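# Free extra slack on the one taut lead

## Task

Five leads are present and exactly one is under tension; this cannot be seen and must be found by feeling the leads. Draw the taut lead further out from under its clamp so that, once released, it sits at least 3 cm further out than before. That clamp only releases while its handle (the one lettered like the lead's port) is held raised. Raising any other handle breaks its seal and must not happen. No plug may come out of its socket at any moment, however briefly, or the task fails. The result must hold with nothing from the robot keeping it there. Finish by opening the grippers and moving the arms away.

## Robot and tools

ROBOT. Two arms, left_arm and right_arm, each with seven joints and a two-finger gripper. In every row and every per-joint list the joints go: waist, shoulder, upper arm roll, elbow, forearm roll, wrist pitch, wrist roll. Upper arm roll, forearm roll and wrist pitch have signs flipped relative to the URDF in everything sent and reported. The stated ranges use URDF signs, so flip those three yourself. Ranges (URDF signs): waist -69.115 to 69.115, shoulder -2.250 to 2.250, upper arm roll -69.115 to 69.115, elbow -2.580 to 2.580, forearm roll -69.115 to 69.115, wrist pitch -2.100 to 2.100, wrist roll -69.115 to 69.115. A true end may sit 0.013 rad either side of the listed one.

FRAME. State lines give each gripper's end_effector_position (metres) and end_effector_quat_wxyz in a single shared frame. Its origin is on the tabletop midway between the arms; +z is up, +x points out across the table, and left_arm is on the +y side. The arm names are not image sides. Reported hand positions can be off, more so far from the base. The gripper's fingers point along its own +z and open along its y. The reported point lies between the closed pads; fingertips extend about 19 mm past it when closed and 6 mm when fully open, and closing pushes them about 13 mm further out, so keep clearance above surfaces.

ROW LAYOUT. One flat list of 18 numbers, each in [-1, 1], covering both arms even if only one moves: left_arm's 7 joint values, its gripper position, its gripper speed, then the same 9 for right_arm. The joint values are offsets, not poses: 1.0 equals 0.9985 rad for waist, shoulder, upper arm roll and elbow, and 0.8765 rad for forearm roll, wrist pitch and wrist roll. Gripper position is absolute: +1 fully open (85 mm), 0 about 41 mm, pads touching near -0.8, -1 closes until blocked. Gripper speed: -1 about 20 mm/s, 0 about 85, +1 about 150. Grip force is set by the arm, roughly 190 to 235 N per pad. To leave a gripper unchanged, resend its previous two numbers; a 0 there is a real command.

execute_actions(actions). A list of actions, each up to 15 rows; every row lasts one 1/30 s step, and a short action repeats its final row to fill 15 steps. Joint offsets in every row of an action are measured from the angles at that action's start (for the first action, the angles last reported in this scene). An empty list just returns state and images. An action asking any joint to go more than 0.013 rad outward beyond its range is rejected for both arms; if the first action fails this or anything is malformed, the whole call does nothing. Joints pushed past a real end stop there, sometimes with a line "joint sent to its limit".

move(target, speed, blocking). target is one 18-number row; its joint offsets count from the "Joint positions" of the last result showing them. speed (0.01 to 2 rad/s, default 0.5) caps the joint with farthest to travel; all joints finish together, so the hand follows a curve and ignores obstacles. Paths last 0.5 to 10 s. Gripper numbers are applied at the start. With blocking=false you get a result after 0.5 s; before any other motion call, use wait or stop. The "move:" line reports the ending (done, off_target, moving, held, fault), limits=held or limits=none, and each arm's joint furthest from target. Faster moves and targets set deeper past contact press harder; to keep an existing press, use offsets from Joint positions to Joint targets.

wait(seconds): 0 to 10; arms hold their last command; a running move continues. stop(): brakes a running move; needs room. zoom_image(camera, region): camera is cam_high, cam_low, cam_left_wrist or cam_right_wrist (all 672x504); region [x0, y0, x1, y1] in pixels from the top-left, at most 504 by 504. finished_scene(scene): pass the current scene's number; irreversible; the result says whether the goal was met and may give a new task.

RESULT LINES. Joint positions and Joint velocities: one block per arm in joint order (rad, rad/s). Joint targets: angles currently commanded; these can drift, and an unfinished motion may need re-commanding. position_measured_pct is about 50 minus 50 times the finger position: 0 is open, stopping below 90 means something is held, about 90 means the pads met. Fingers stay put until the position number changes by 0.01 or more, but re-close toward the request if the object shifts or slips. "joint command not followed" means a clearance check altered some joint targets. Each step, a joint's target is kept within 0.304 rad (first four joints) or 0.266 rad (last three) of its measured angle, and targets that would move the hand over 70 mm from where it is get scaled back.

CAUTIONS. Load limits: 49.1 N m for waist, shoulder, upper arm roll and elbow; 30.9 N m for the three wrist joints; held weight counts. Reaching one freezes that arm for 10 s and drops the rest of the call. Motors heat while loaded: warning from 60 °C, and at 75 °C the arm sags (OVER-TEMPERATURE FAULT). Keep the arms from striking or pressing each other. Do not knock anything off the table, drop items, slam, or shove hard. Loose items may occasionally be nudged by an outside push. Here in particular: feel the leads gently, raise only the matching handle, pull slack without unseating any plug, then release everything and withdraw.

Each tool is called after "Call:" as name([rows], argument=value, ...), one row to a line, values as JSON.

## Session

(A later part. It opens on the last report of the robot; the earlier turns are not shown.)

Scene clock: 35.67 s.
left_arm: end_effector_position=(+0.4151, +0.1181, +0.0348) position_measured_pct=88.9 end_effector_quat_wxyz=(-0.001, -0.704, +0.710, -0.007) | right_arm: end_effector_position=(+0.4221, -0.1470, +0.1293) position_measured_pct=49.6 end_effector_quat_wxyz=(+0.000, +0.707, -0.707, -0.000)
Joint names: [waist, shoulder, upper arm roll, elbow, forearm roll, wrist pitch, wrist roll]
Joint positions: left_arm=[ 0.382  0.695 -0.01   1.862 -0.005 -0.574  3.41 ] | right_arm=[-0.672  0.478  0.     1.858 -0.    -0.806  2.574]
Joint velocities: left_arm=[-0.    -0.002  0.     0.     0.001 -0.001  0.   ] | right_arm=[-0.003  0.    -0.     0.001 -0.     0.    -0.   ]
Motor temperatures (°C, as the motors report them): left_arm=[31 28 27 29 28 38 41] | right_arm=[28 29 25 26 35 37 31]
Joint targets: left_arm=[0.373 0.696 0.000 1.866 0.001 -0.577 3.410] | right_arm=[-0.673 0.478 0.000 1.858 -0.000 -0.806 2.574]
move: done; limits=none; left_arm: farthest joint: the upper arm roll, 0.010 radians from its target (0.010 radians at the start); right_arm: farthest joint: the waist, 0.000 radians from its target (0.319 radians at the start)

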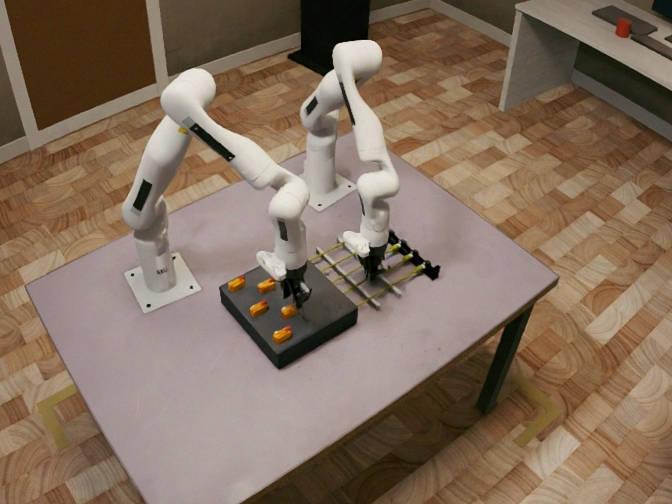

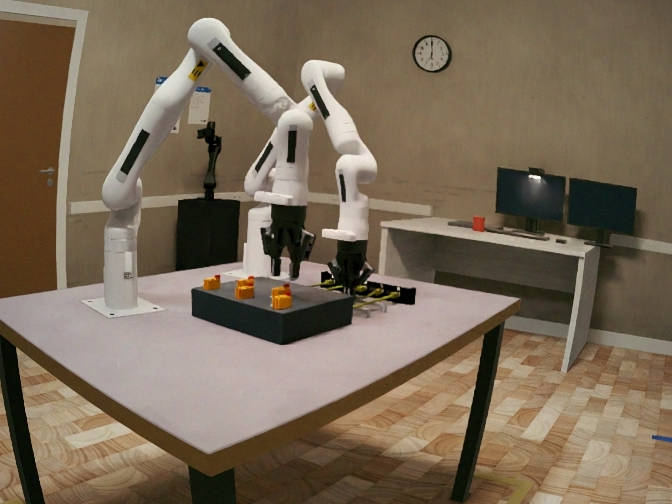

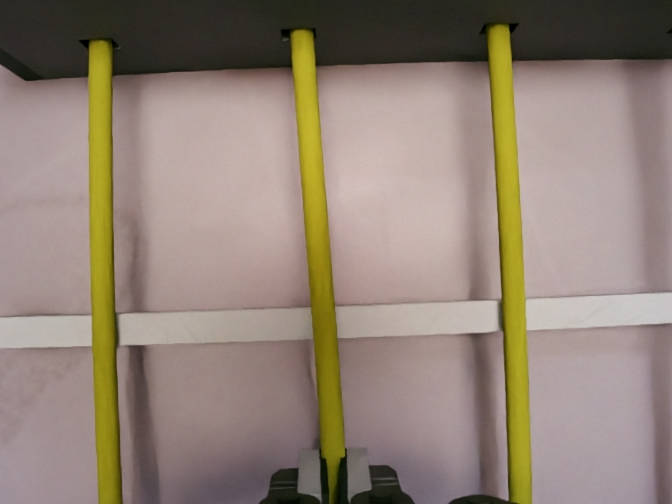

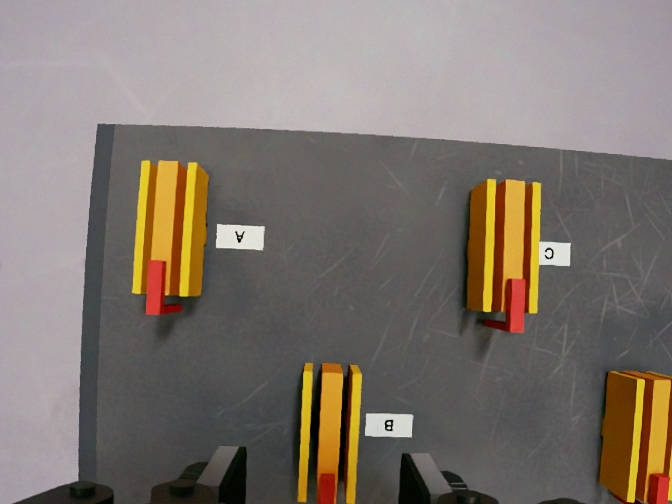

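Call:
move(target=[-0.004,0,0.004,0.002,0.003,-0.002,0,-1,0,0,0.069,0,0.04,0,0.124,0,0,0], speed=0.25)

Call:
move(target=[-0.004,0,0.004,0.002,0.003,-0.002,0,-1,0,0,0,0,0,0,0,0,-1,0])

Call:
move(target=[-0.004,0,0.004,0.002,0.003,-0.002,0,-1,0,0,-0.03,0,-0.018,0,-0.055,0,-1,0], speed=0.08)

Scene clock: 44.07 s.
left_arm: end_effector_position=(+0.4149, +0.1169, +0.0351) position_measured_pct=88.9 end_effector_quat_wxyz=(-0.002, -0.704, +0.710, -0.008) | right_arm: end_effector_position=(+0.4223, -0.1469, +0.0919) position_measured_pct=49.6 end_effector_quat_wxyz=(+0.000, +0.707, -0.707, -0.000)
Joint names: [waist, shoulder, upper arm roll, elbow, forearm roll, wrist pitch, wrist roll]
Joint positions: left_arm=[ 0.382  0.694 -0.011  1.862 -0.006 -0.574  3.41 ] | right_arm=[-0.672  0.547  0.     1.898 -0.    -0.697  2.574]
Joint velocities: left_arm=[ 0.    -0.     0.001 -0.001  0.001 -0.    -0.001] | right_arm=[ 0.     0.003 -0.    -0.001 -0.    -0.    -0.001]
Motor temperatures (°C, as the motors report them): left_arm=[31 28 27 29 28 38 41] | right_arm=[28 29 25 26 35 37 31]
Joint targets: left_arm=[0.378 0.695 -0.006 1.864 -0.003 -0.575 3.410] | right_arm=[-0.672 0.547 0.000 1.898 -0.000 -0.697 2.574]
move: done; limits=none; left_arm: farthest joint: the upper arm roll, 0.005 radians from its target (0.004 radians at the start); right_arm: farthest joint: the waist, 0.000 radians from its target (0.001 radians at the start)

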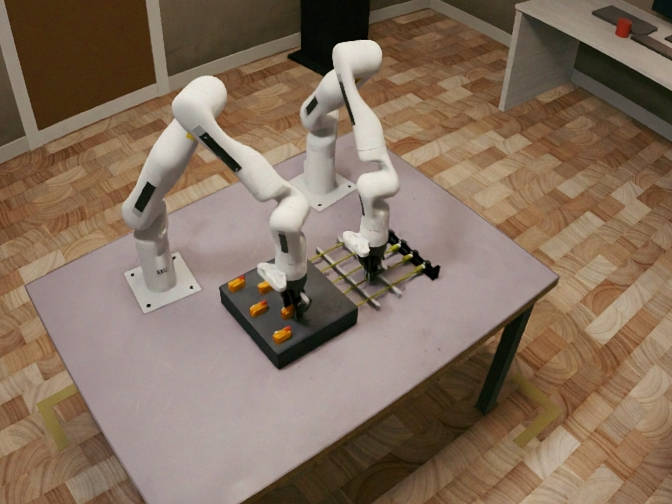

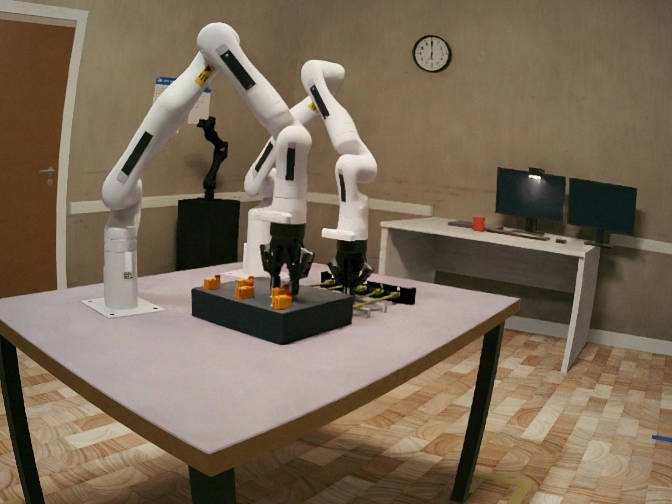

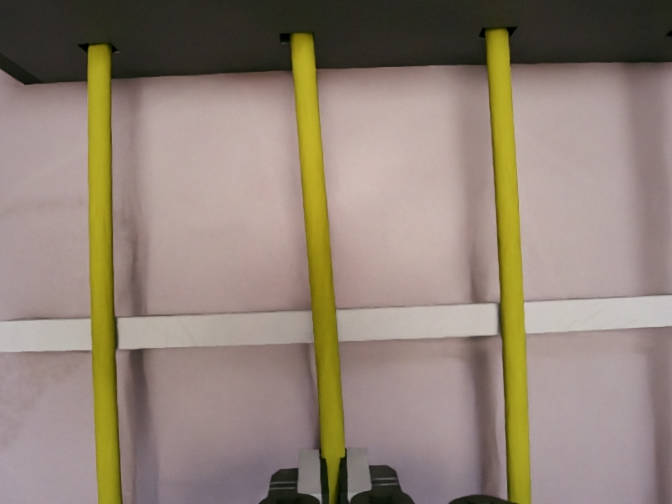

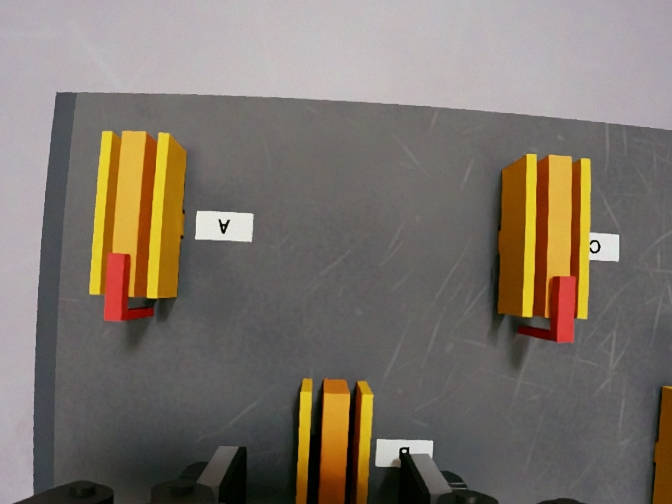

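Scene clock: 44.77 s.
left_arm: end_effector_position=(+0.4146, +0.1166, +0.0353) position_measured_pct=88.9 end_effector_quat_wxyz=(-0.002, -0.704, +0.710, -0.008) | right_arm: end_effector_position=(+0.4205, -0.1469, +0.0922) position_measured_pct=81.7 end_effector_quat_wxyz=(+0.001, +0.707, -0.707, -0.001)
Joint names: [waist, shoulder, upper arm roll, elbow, forearm roll, wrist pitch, wrist roll]
Joint positions: left_arm=[ 0.383  0.693 -0.012  1.863 -0.006 -0.574  3.41 ] | right_arm=[-0.673  0.545  0.001  1.899  0.001 -0.7    2.574]
Joint velocities: left_arm=[ 0.    -0.    -0.    -0.001  0.001  0.001 -0.   ] | right_arm=[-0.     0.    -0.    -0.001 -0.     0.     0.   ]
Motor temperatures (°C, as the motors report them): left_arm=[31 28 27 29 28 38 41] | right_arm=[28 29 25 26 35 37 31]
Joint targets: left_arm=[0.378 0.694 -0.007 1.864 -0.003 -0.575 3.410] | right_arm=[-0.672 0.547 0.000 1.898 -0.000 -0.697 2.574]
move: done; limits=none; left_arm: farthest joint: the waist, 0.005 radians from its target (0.004 radians at the start); right_arm: farthest joint: the wrist pitch, 0.003 radians from its target (0.000 radians at the start)

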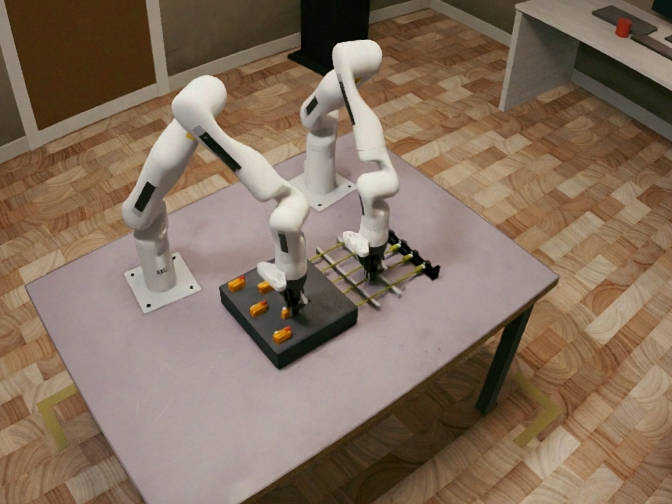

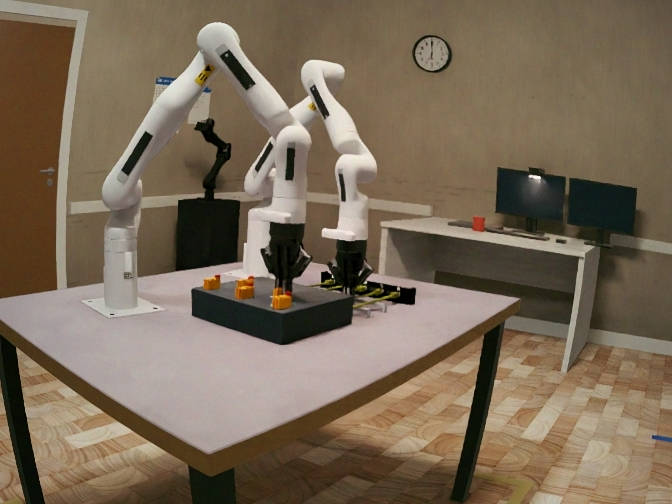

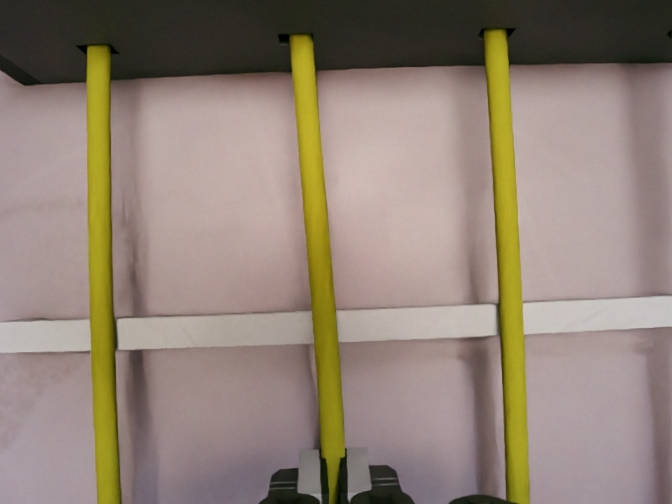

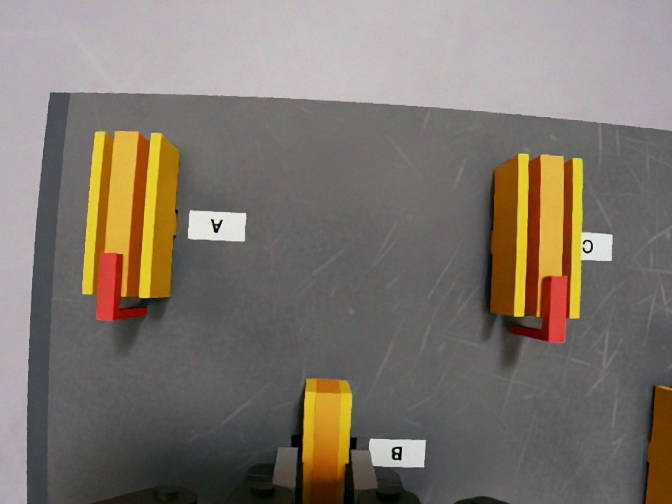

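Scene clock: 45.63 s.
left_arm: end_effector_position=(+0.4143, +0.1172, +0.0354) position_measured_pct=88.9 end_effector_quat_wxyz=(-0.002, -0.704, +0.710, -0.007) | right_arm: end_effector_position=(+0.4203, -0.1469, +0.1017) position_measured_pct=82.1 end_effector_quat_wxyz=(+0.005, +0.707, -0.707, -0.002)
Joint names: [waist, shoulder, upper arm roll, elbow, forearm roll, wrist pitch, wrist roll]
Joint positions: left_arm=[ 0.382  0.693 -0.012  1.864 -0.005 -0.574  3.41 ] | right_arm=[-0.673  0.531  0.001  1.882  0.001 -0.739  2.573]
Joint velocities: left_arm=[-0.     0.     0.     0.001  0.001 -0.    -0.   ] | right_arm=[ 0.     0.    -0.     0.     0.    -0.     0.001]
Motor temperatures (°C, as the motors report them): left_arm=[31 28 27 29 28 38 41] | right_arm=[28 29 25 26 35 37 31]
Joint targets: left_arm=[0.379 0.693 -0.008 1.865 -0.003 -0.576 3.410] | right_arm=[-0.673 0.515 0.001 1.881 0.001 -0.748 2.574]
move: off_target (right_arm); limits=none; left_arm: farthest joint: the upper arm roll, 0.004 radians from its target (0.004 radians at the start); right_arm: farthest joint: the shoulder, 0.016 radians from its target (0.030 radians at the start)

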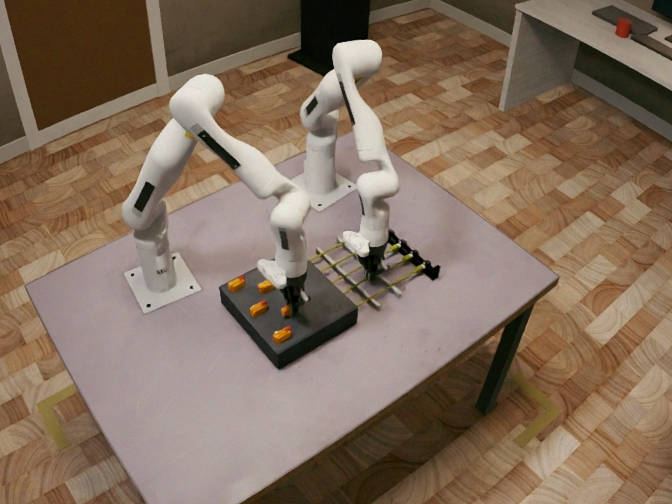

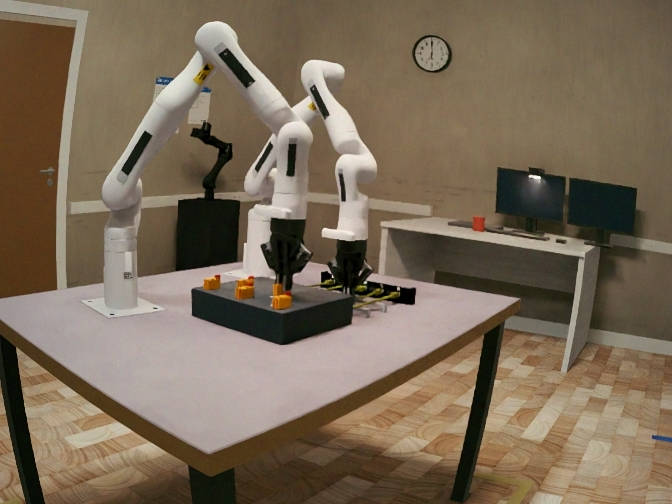

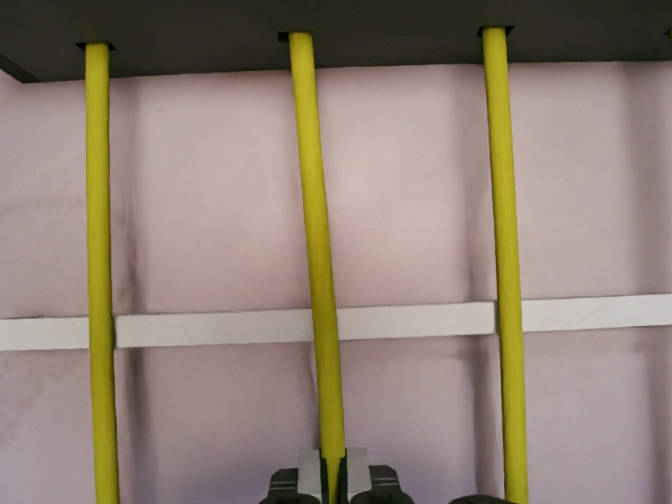

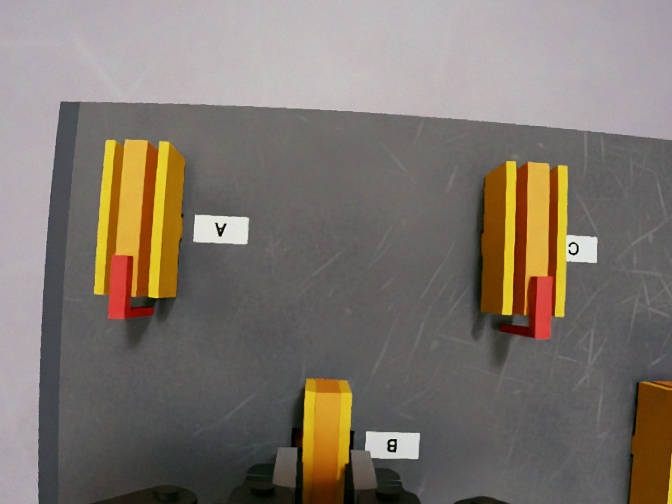

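Call:
move(target=[-0.018,-0.052,0.012,-0.024,0.006,-0.099,-0.018,-1,0,0,-0.018,0,0,0,-0.012,0,-1,0], speed=0.09)

Call:
move(target=[-0.076,-0.016,0.003,0.022,0.002,0.006,-0.082,-1,0,0,-0.018,0,0,0,-0.012,0,-1,0], speed=0.08)

Scene clock: 56.67 s.
left_arm: end_effector_position=(+0.4175, +0.1279, +0.0630) position_measured_pct=88.9 end_effector_quat_wxyz=(-0.001, -0.705, +0.709, -0.002) | right_arm: end_effector_position=(+0.4203, -0.1469, +0.1018) position_measured_pct=82.1 end_effector_quat_wxyz=(+0.005, +0.707, -0.707, -0.002)
Joint names: [waist, shoulder, upper arm roll, elbow, forearm roll, wrist pitch, wrist roll]
Joint positions: left_arm=[ 0.367  0.641 -0.003  1.838 -0.002 -0.66   3.394] | right_arm=[-0.673  0.531  0.001  1.883  0.002 -0.739  2.572]
Joint velocities: left_arm=[-0.001 -0.002 -0.001  0.001  0.001 -0.     0.   ] | right_arm=[-0.    -0.    -0.    -0.001  0.     0.    -0.   ]
Motor temperatures (°C, as the motors report them): left_arm=[31 28 27 29 28 38 41] | right_arm=[28 29 25 26 35 37 31]
Joint targets: left_arm=[0.364 0.641 0.000 1.840 -0.000 -0.661 3.394] | right_arm=[-0.673 0.513 0.001 1.882 0.001 -0.750 2.573]
move: off_target (right_arm); limits=none; left_arm: farthest joint: the waist, 0.003 radians from its target (0.018 radians at the start); right_arm: farthest joint: the shoulder, 0.018 radians from its target (0.018 radians at the start)

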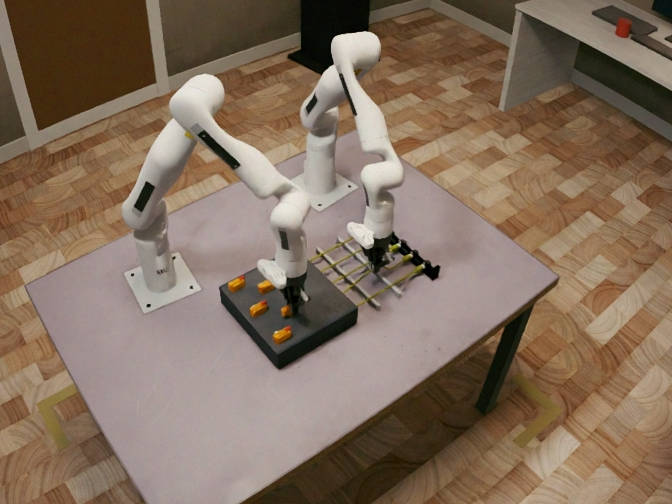

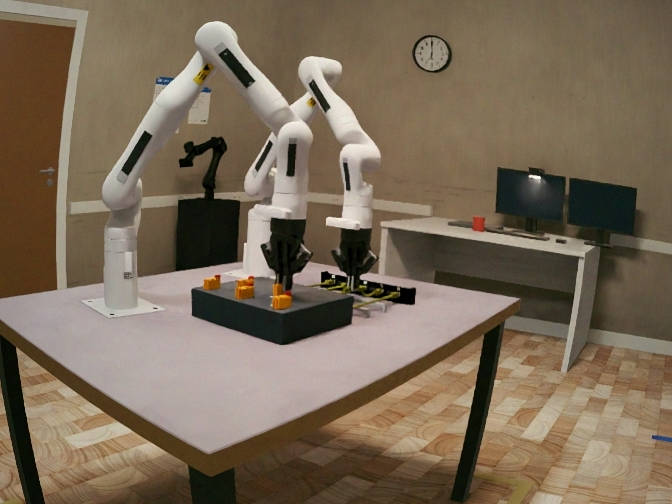

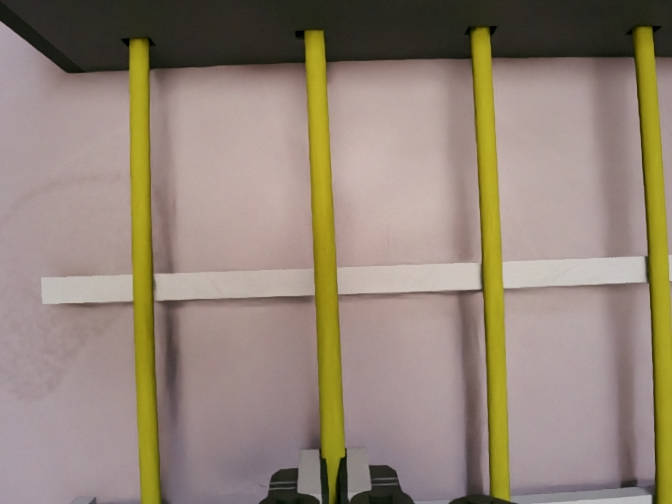

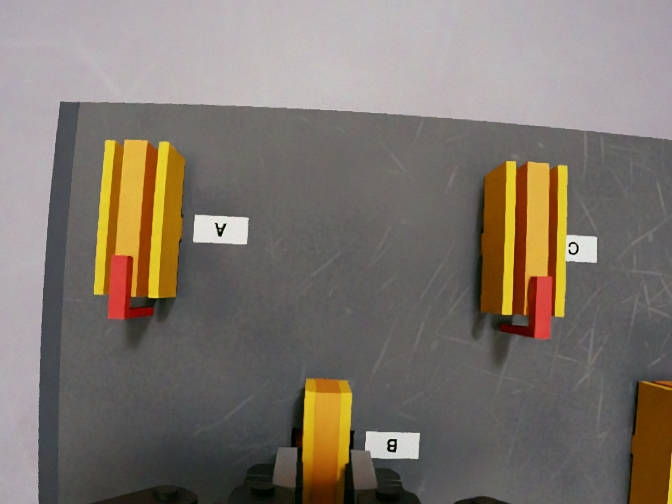

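Scene clock: 57.87 s.
left_arm: end_effector_position=(+0.4206, +0.1595, +0.0665) position_measured_pct=88.9 end_effector_quat_wxyz=(-0.000, -0.705, +0.709, -0.003) | right_arm: end_effector_position=(+0.4203, -0.1469, +0.1018) position_measured_pct=82.1 end_effector_quat_wxyz=(+0.005, +0.707, -0.708, -0.002)
Joint names: [waist, shoulder, upper arm roll, elbow, forearm roll, wrist pitch, wrist roll]
Joint positions: left_arm=[ 0.295  0.624 -0.004  1.859 -0.003 -0.654  3.322] | right_arm=[-0.673  0.531  0.001  1.883  0.002 -0.739  2.572]
Joint velocities: left_arm=[-0.003 -0.001  0.001 -0.001  0.001  0.001  0.001] | right_arm=[-0.    -0.    -0.    -0.001 -0.    -0.     0.   ]
Motor temperatures (°C, as the motors report them): left_arm=[31 28 27 29 28 38 41] | right_arm=[28 29 25 26 35 37 31]
Joint targets: left_arm=[0.292 0.625 -0.000 1.860 -0.001 -0.655 3.322] | right_arm=[-0.673 0.513 0.001 1.883 0.002 -0.749 2.572]
move: off_target (right_arm); limits=none; left_arm: farthest joint: the waist, 0.004 radians from its target (0.076 radians at the start); right_arm: farthest joint: the shoulder, 0.017 radians from its target (0.018 radians at the start)

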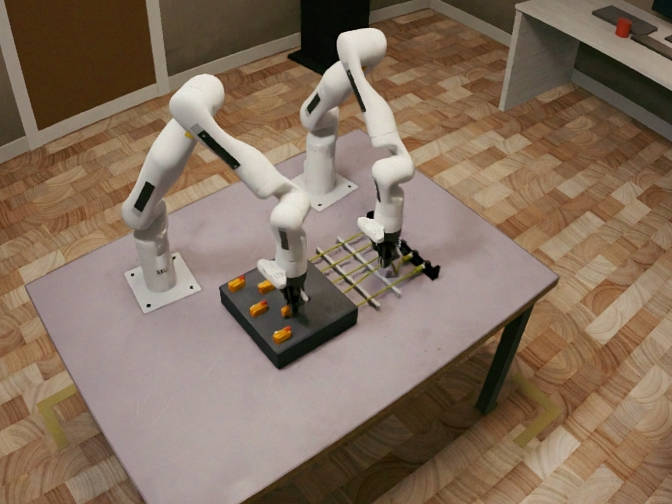

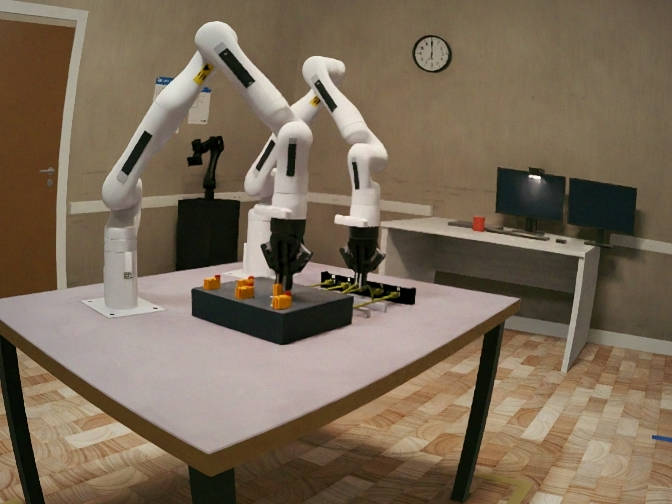

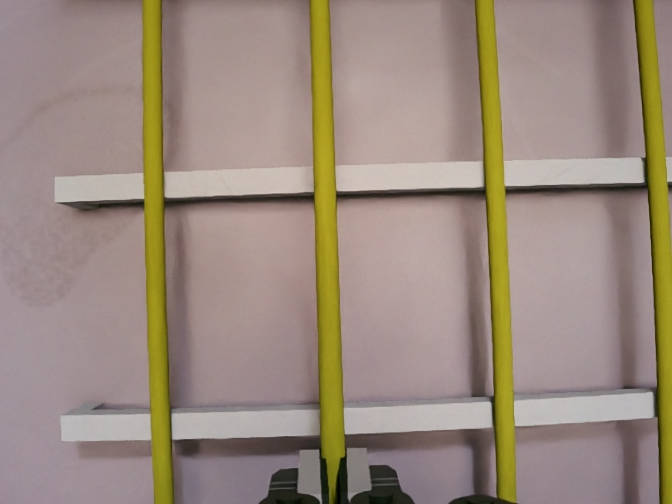

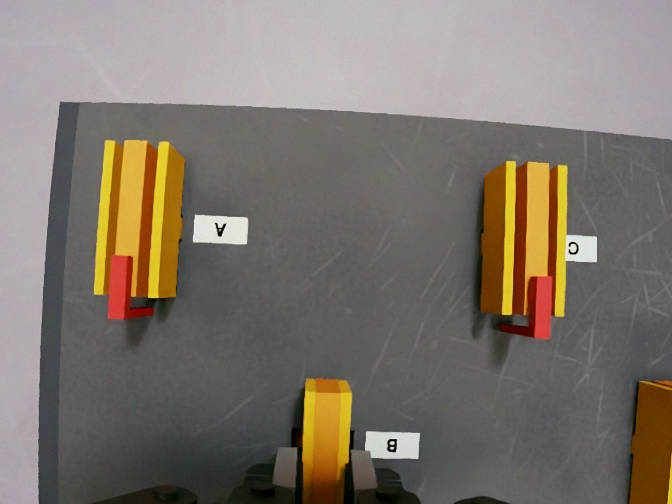

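Call:
move(target=[-0.004,0,0.004,0,0.003,0,0,-1,0,0,0.016,0,0.016,0,0.045,0,-1,0], speed=0.08)

Call:
move(target=[-0.003,0,0.003,0,0.002,0,0,-0.2,-0.5,0,0,0,0,0,0,0,0,0])

Call:
move(target=[0,-0.2,0,-0.1,0,-0.34,0,-0.2,0,0,-0.2,0,-0.13,0,-0.376,0,0,0], speed=0.6)

Scene clock: 63.17 s.
left_arm: end_effector_position=(+0.4220, +0.1606, +0.0673) position_measured_pct=88.9 end_effector_quat_wxyz=(+0.001, -0.705, +0.709, -0.004) | right_arm: end_effector_position=(+0.4204, -0.1469, +0.0922) position_measured_pct=82.1 end_effector_quat_wxyz=(+0.001, +0.706, -0.708, -0.001)
Joint names: [waist, shoulder, upper arm roll, elbow, forearm roll, wrist pitch, wrist roll]
Joint positions: left_arm=[ 0.294  0.622 -0.003  1.858 -0.002 -0.653  3.322] | right_arm=[-0.673  0.545  0.001  1.899  0.002 -0.7    2.572]
Joint velocities: left_arm=[-0.     0.001 -0.001 -0.003 -0.001 -0.     0.001] | right_arm=[-0.     0.     0.     0.    -0.     0.     0.001]
Motor temperatures (°C, as the motors report them): left_arm=[31 28 27 29 28 38 41] | right_arm=[28 30 25 26 35 37 31]
Joint targets: left_arm=[0.291 0.624 0.000 1.859 -0.000 -0.654 3.322] | right_arm=[-0.673 0.546 0.001 1.899 0.002 -0.699 2.572]
move: done; limits=none; left_arm: farthest joint: the waist, 0.003 radians from its target (0.004 radians at the start); right_arm: farthest joint: the shoulder, 0.002 radians from its target (0.016 radians at the start)

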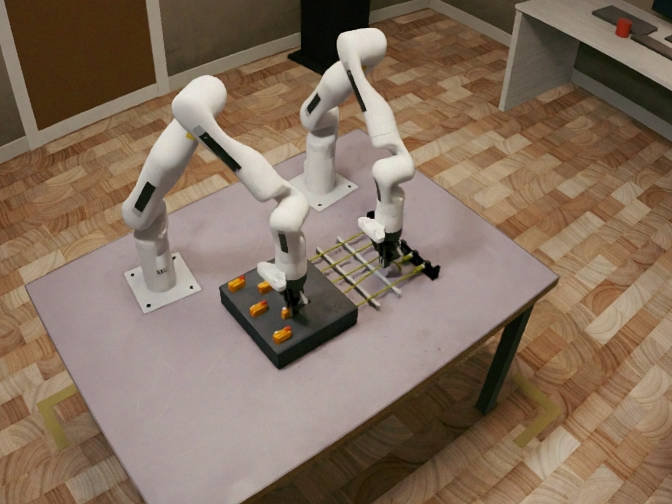

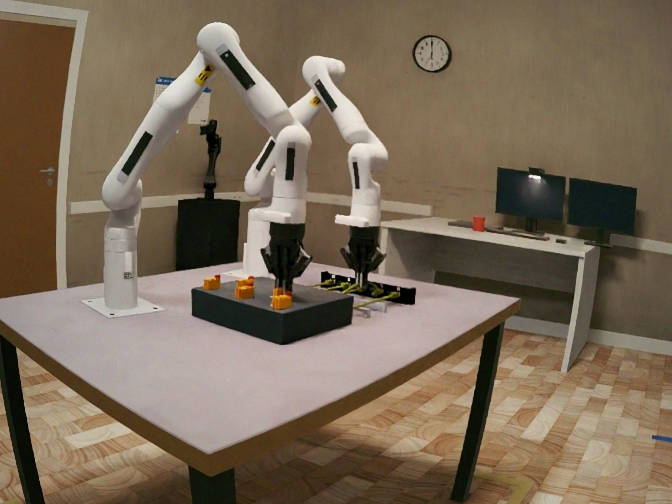

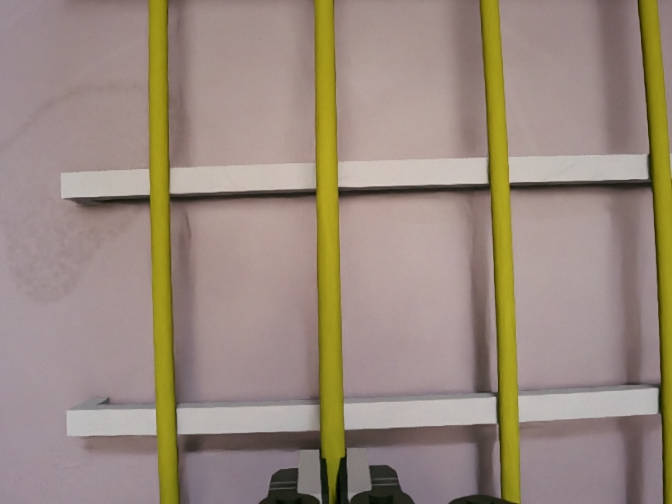

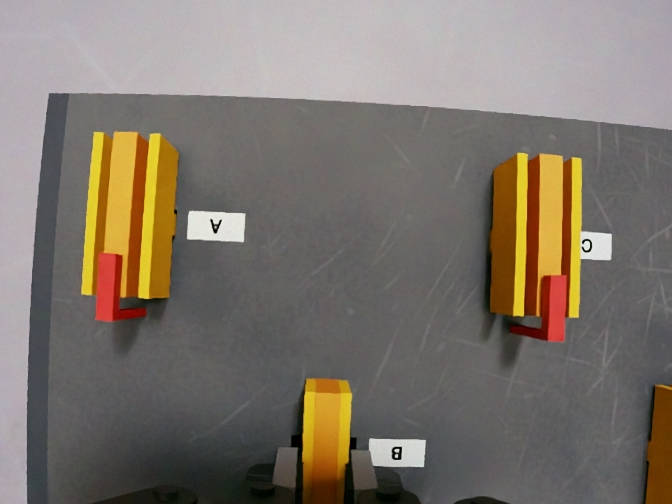

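Scene clock: 64.03 s.
left_arm: end_effector_position=(+0.4233, +0.1613, +0.0679) position_measured_pct=59.9 end_effector_quat_wxyz=(+0.002, -0.706, +0.709, -0.005) | right_arm: end_effector_position=(+0.4204, -0.1469, +0.0922) position_measured_pct=50.0 end_effector_quat_wxyz=(+0.001, +0.706, -0.708, -0.001)
Joint names: [waist, shoulder, upper arm roll, elbow, forearm roll, wrist pitch, wrist roll]
Joint positions: left_arm=[ 0.293  0.622 -0.002  1.857 -0.002 -0.652  3.322] | right_arm=[-0.673  0.545  0.001  1.899  0.002 -0.7    2.572]
Joint velocities: left_arm=[ 0.    -0.001 -0.    -0.001  0.    -0.001  0.   ] | right_arm=[ 0. -0.  0. -0.  0.  0.  0.]
Motor temperatures (°C, as the motors report them): left_arm=[31 28 27 29 28 38 41] | right_arm=[28 30 25 26 35 37 31]
Joint targets: left_arm=[0.291 0.622 0.000 1.858 -0.000 -0.653 3.322] | right_arm=[-0.673 0.545 0.001 1.899 0.002 -0.700 2.572]
move: done; limits=none; left_arm: farthest joint: the waist, 0.002 radians from its target (0.003 radians at the start); right_arm: farthest joint: the waist, 0.000 radians from its target (0.000 radians at the start)

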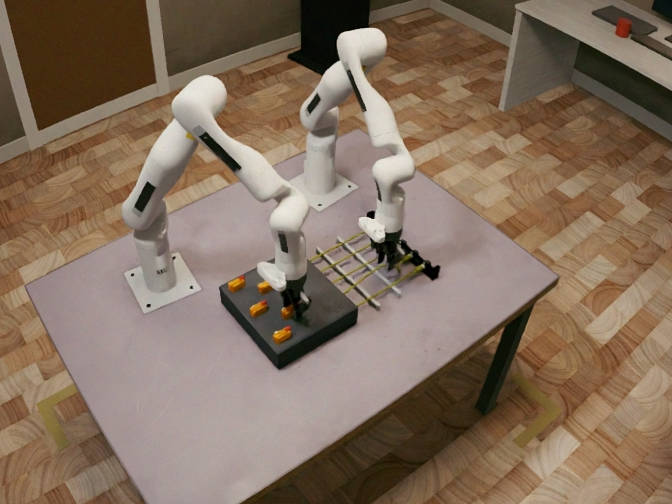

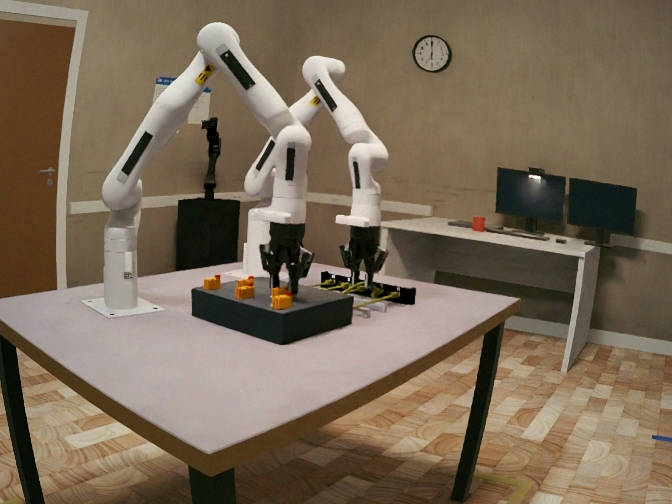

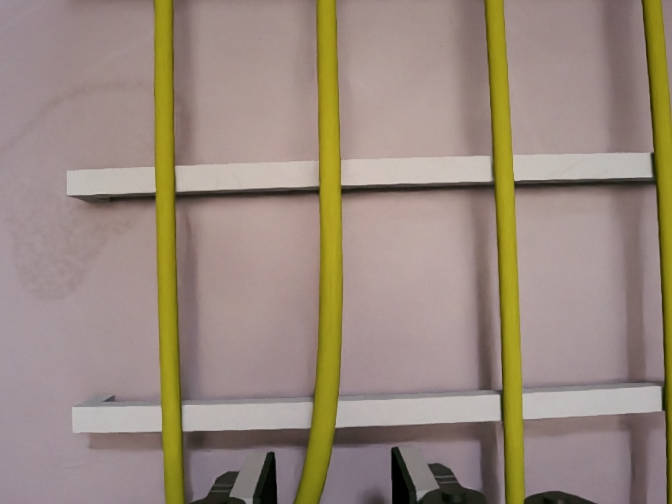

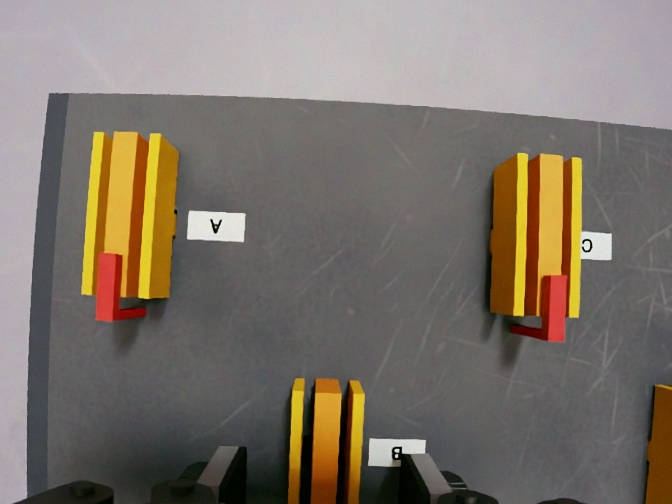

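Scene clock: 65.10 s.
left_arm: end_effector_position=(+0.4156, +0.1627, +0.1777) position_measured_pct=59.9 end_effector_quat_wxyz=(+0.003, -0.705, +0.709, -0.006) | right_arm: end_effector_position=(+0.4131, -0.1514, +0.2065) position_measured_pct=50.0 end_effector_quat_wxyz=(+0.002, +0.706, -0.708, -0.001)
Joint names: [waist, shoulder, upper arm roll, elbow, forearm roll, wrist pitch, wrist roll]
Joint positions: left_arm=[ 0.293  0.422 -0.002  1.757 -0.002 -0.95   3.322] | right_arm=[-0.673  0.346  0.001  1.77   0.002 -1.03   2.572]
Joint velocities: left_arm=[-0.    -0.003  0.    -0.001  0.001 -0.     0.002] | right_arm=[-0.    -0.002 -0.     0.001 -0.    -0.     0.   ]
Motor temperatures (°C, as the motors report them): left_arm=[31 28 27 29 28 38 41] | right_arm=[28 30 25 26 35 37 31]
Joint targets: left_arm=[0.293 0.422 -0.002 1.757 -0.002 -0.950 3.322] | right_arm=[-0.673 0.346 0.001 1.770 0.002 -1.030 2.572]
move: done; limits=none; left_arm: farthest joint: the waist, 0.000 radians from its target (0.000 radians at the start); right_arm: farthest joint: the shoulder, 0.001 radians from its target (0.200 radians at the start)

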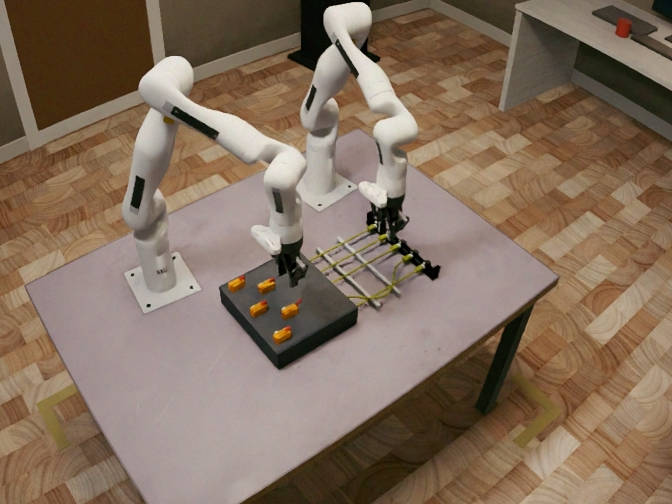

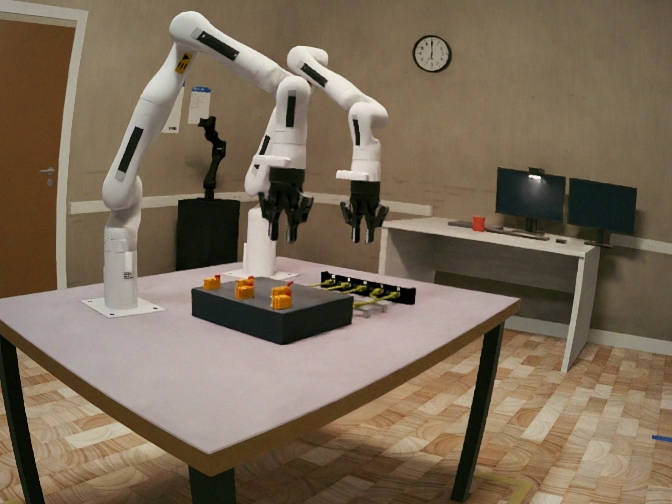

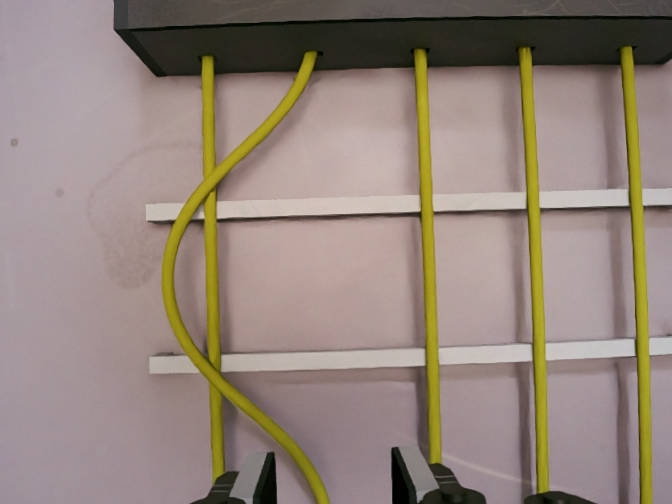

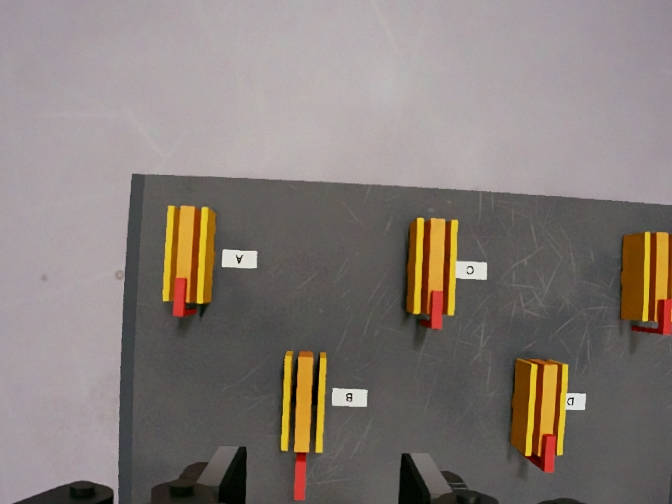

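Call:
execute_actions(actions=[])

Scene clock: 68.40 s.
left_arm: end_effector_position=(+0.4157, +0.1627, +0.1779) position_measured_pct=59.9 end_effector_quat_wxyz=(+0.003, -0.705, +0.709, -0.006) | right_arm: end_effector_position=(+0.4131, -0.1514, +0.2066) position_measured_pct=50.0 end_effector_quat_wxyz=(+0.001, +0.706, -0.708, -0.001)
Joint names: [waist, shoulder, upper arm roll, elbow, forearm roll, wrist pitch, wrist roll]
Joint positions: left_arm=[ 0.293  0.422 -0.002  1.757 -0.002 -0.95   3.322] | right_arm=[-0.673  0.346  0.001  1.77   0.002 -1.03   2.572]
Joint velocities: left_arm=[-0.     0.    -0.001 -0.    -0.001  0.001 -0.001] | right_arm=[ 0.    -0.     0.     0.001  0.    -0.    -0.   ]
Motor temperatures (°C, as the motors report them): left_arm=[31 29 27 29 28 38 41] | right_arm=[28 30 25 26 35 37 31]
Joint targets: left_arm=[0.293 0.422 -0.002 1.757 -0.002 -0.950 3.322] | right_arm=[-0.673 0.346 0.001 1.770 0.002 -1.030 2.572]

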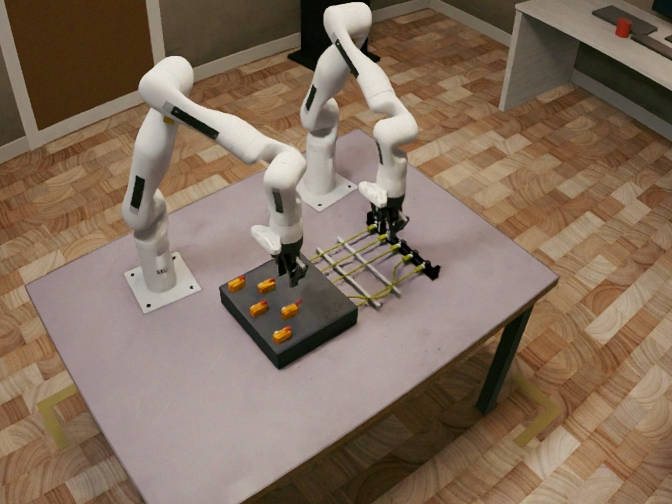

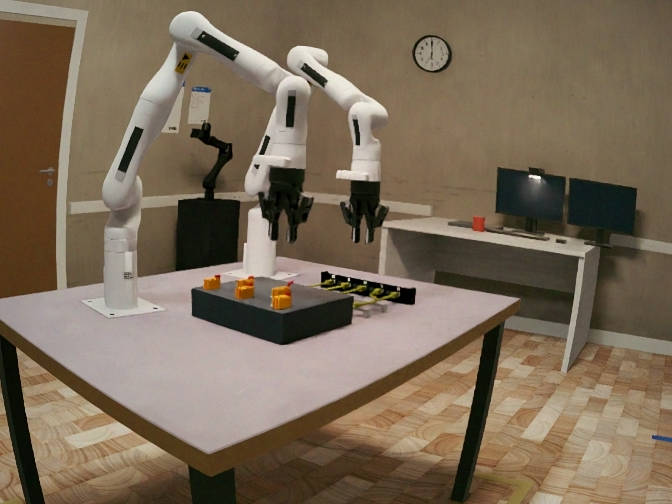

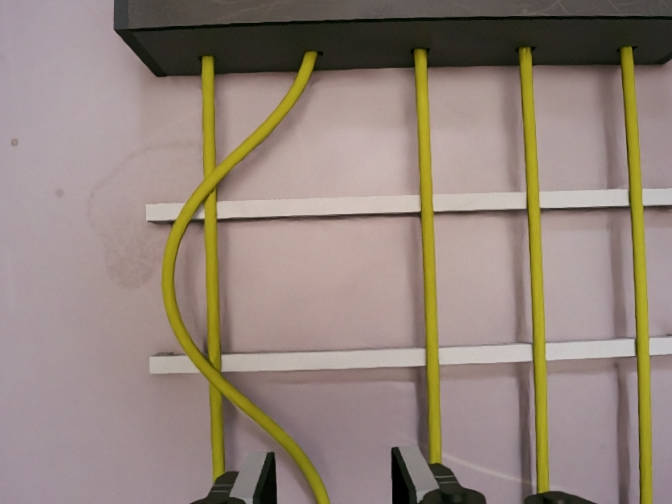

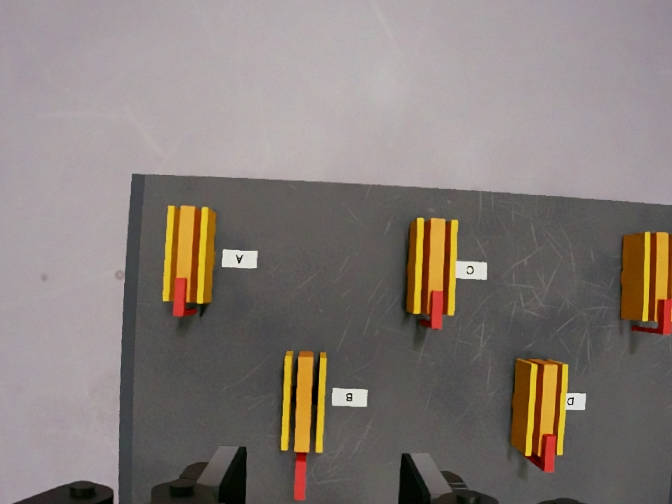

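Call:
finished_scene(scene=2)

The scene is finished: the task was done.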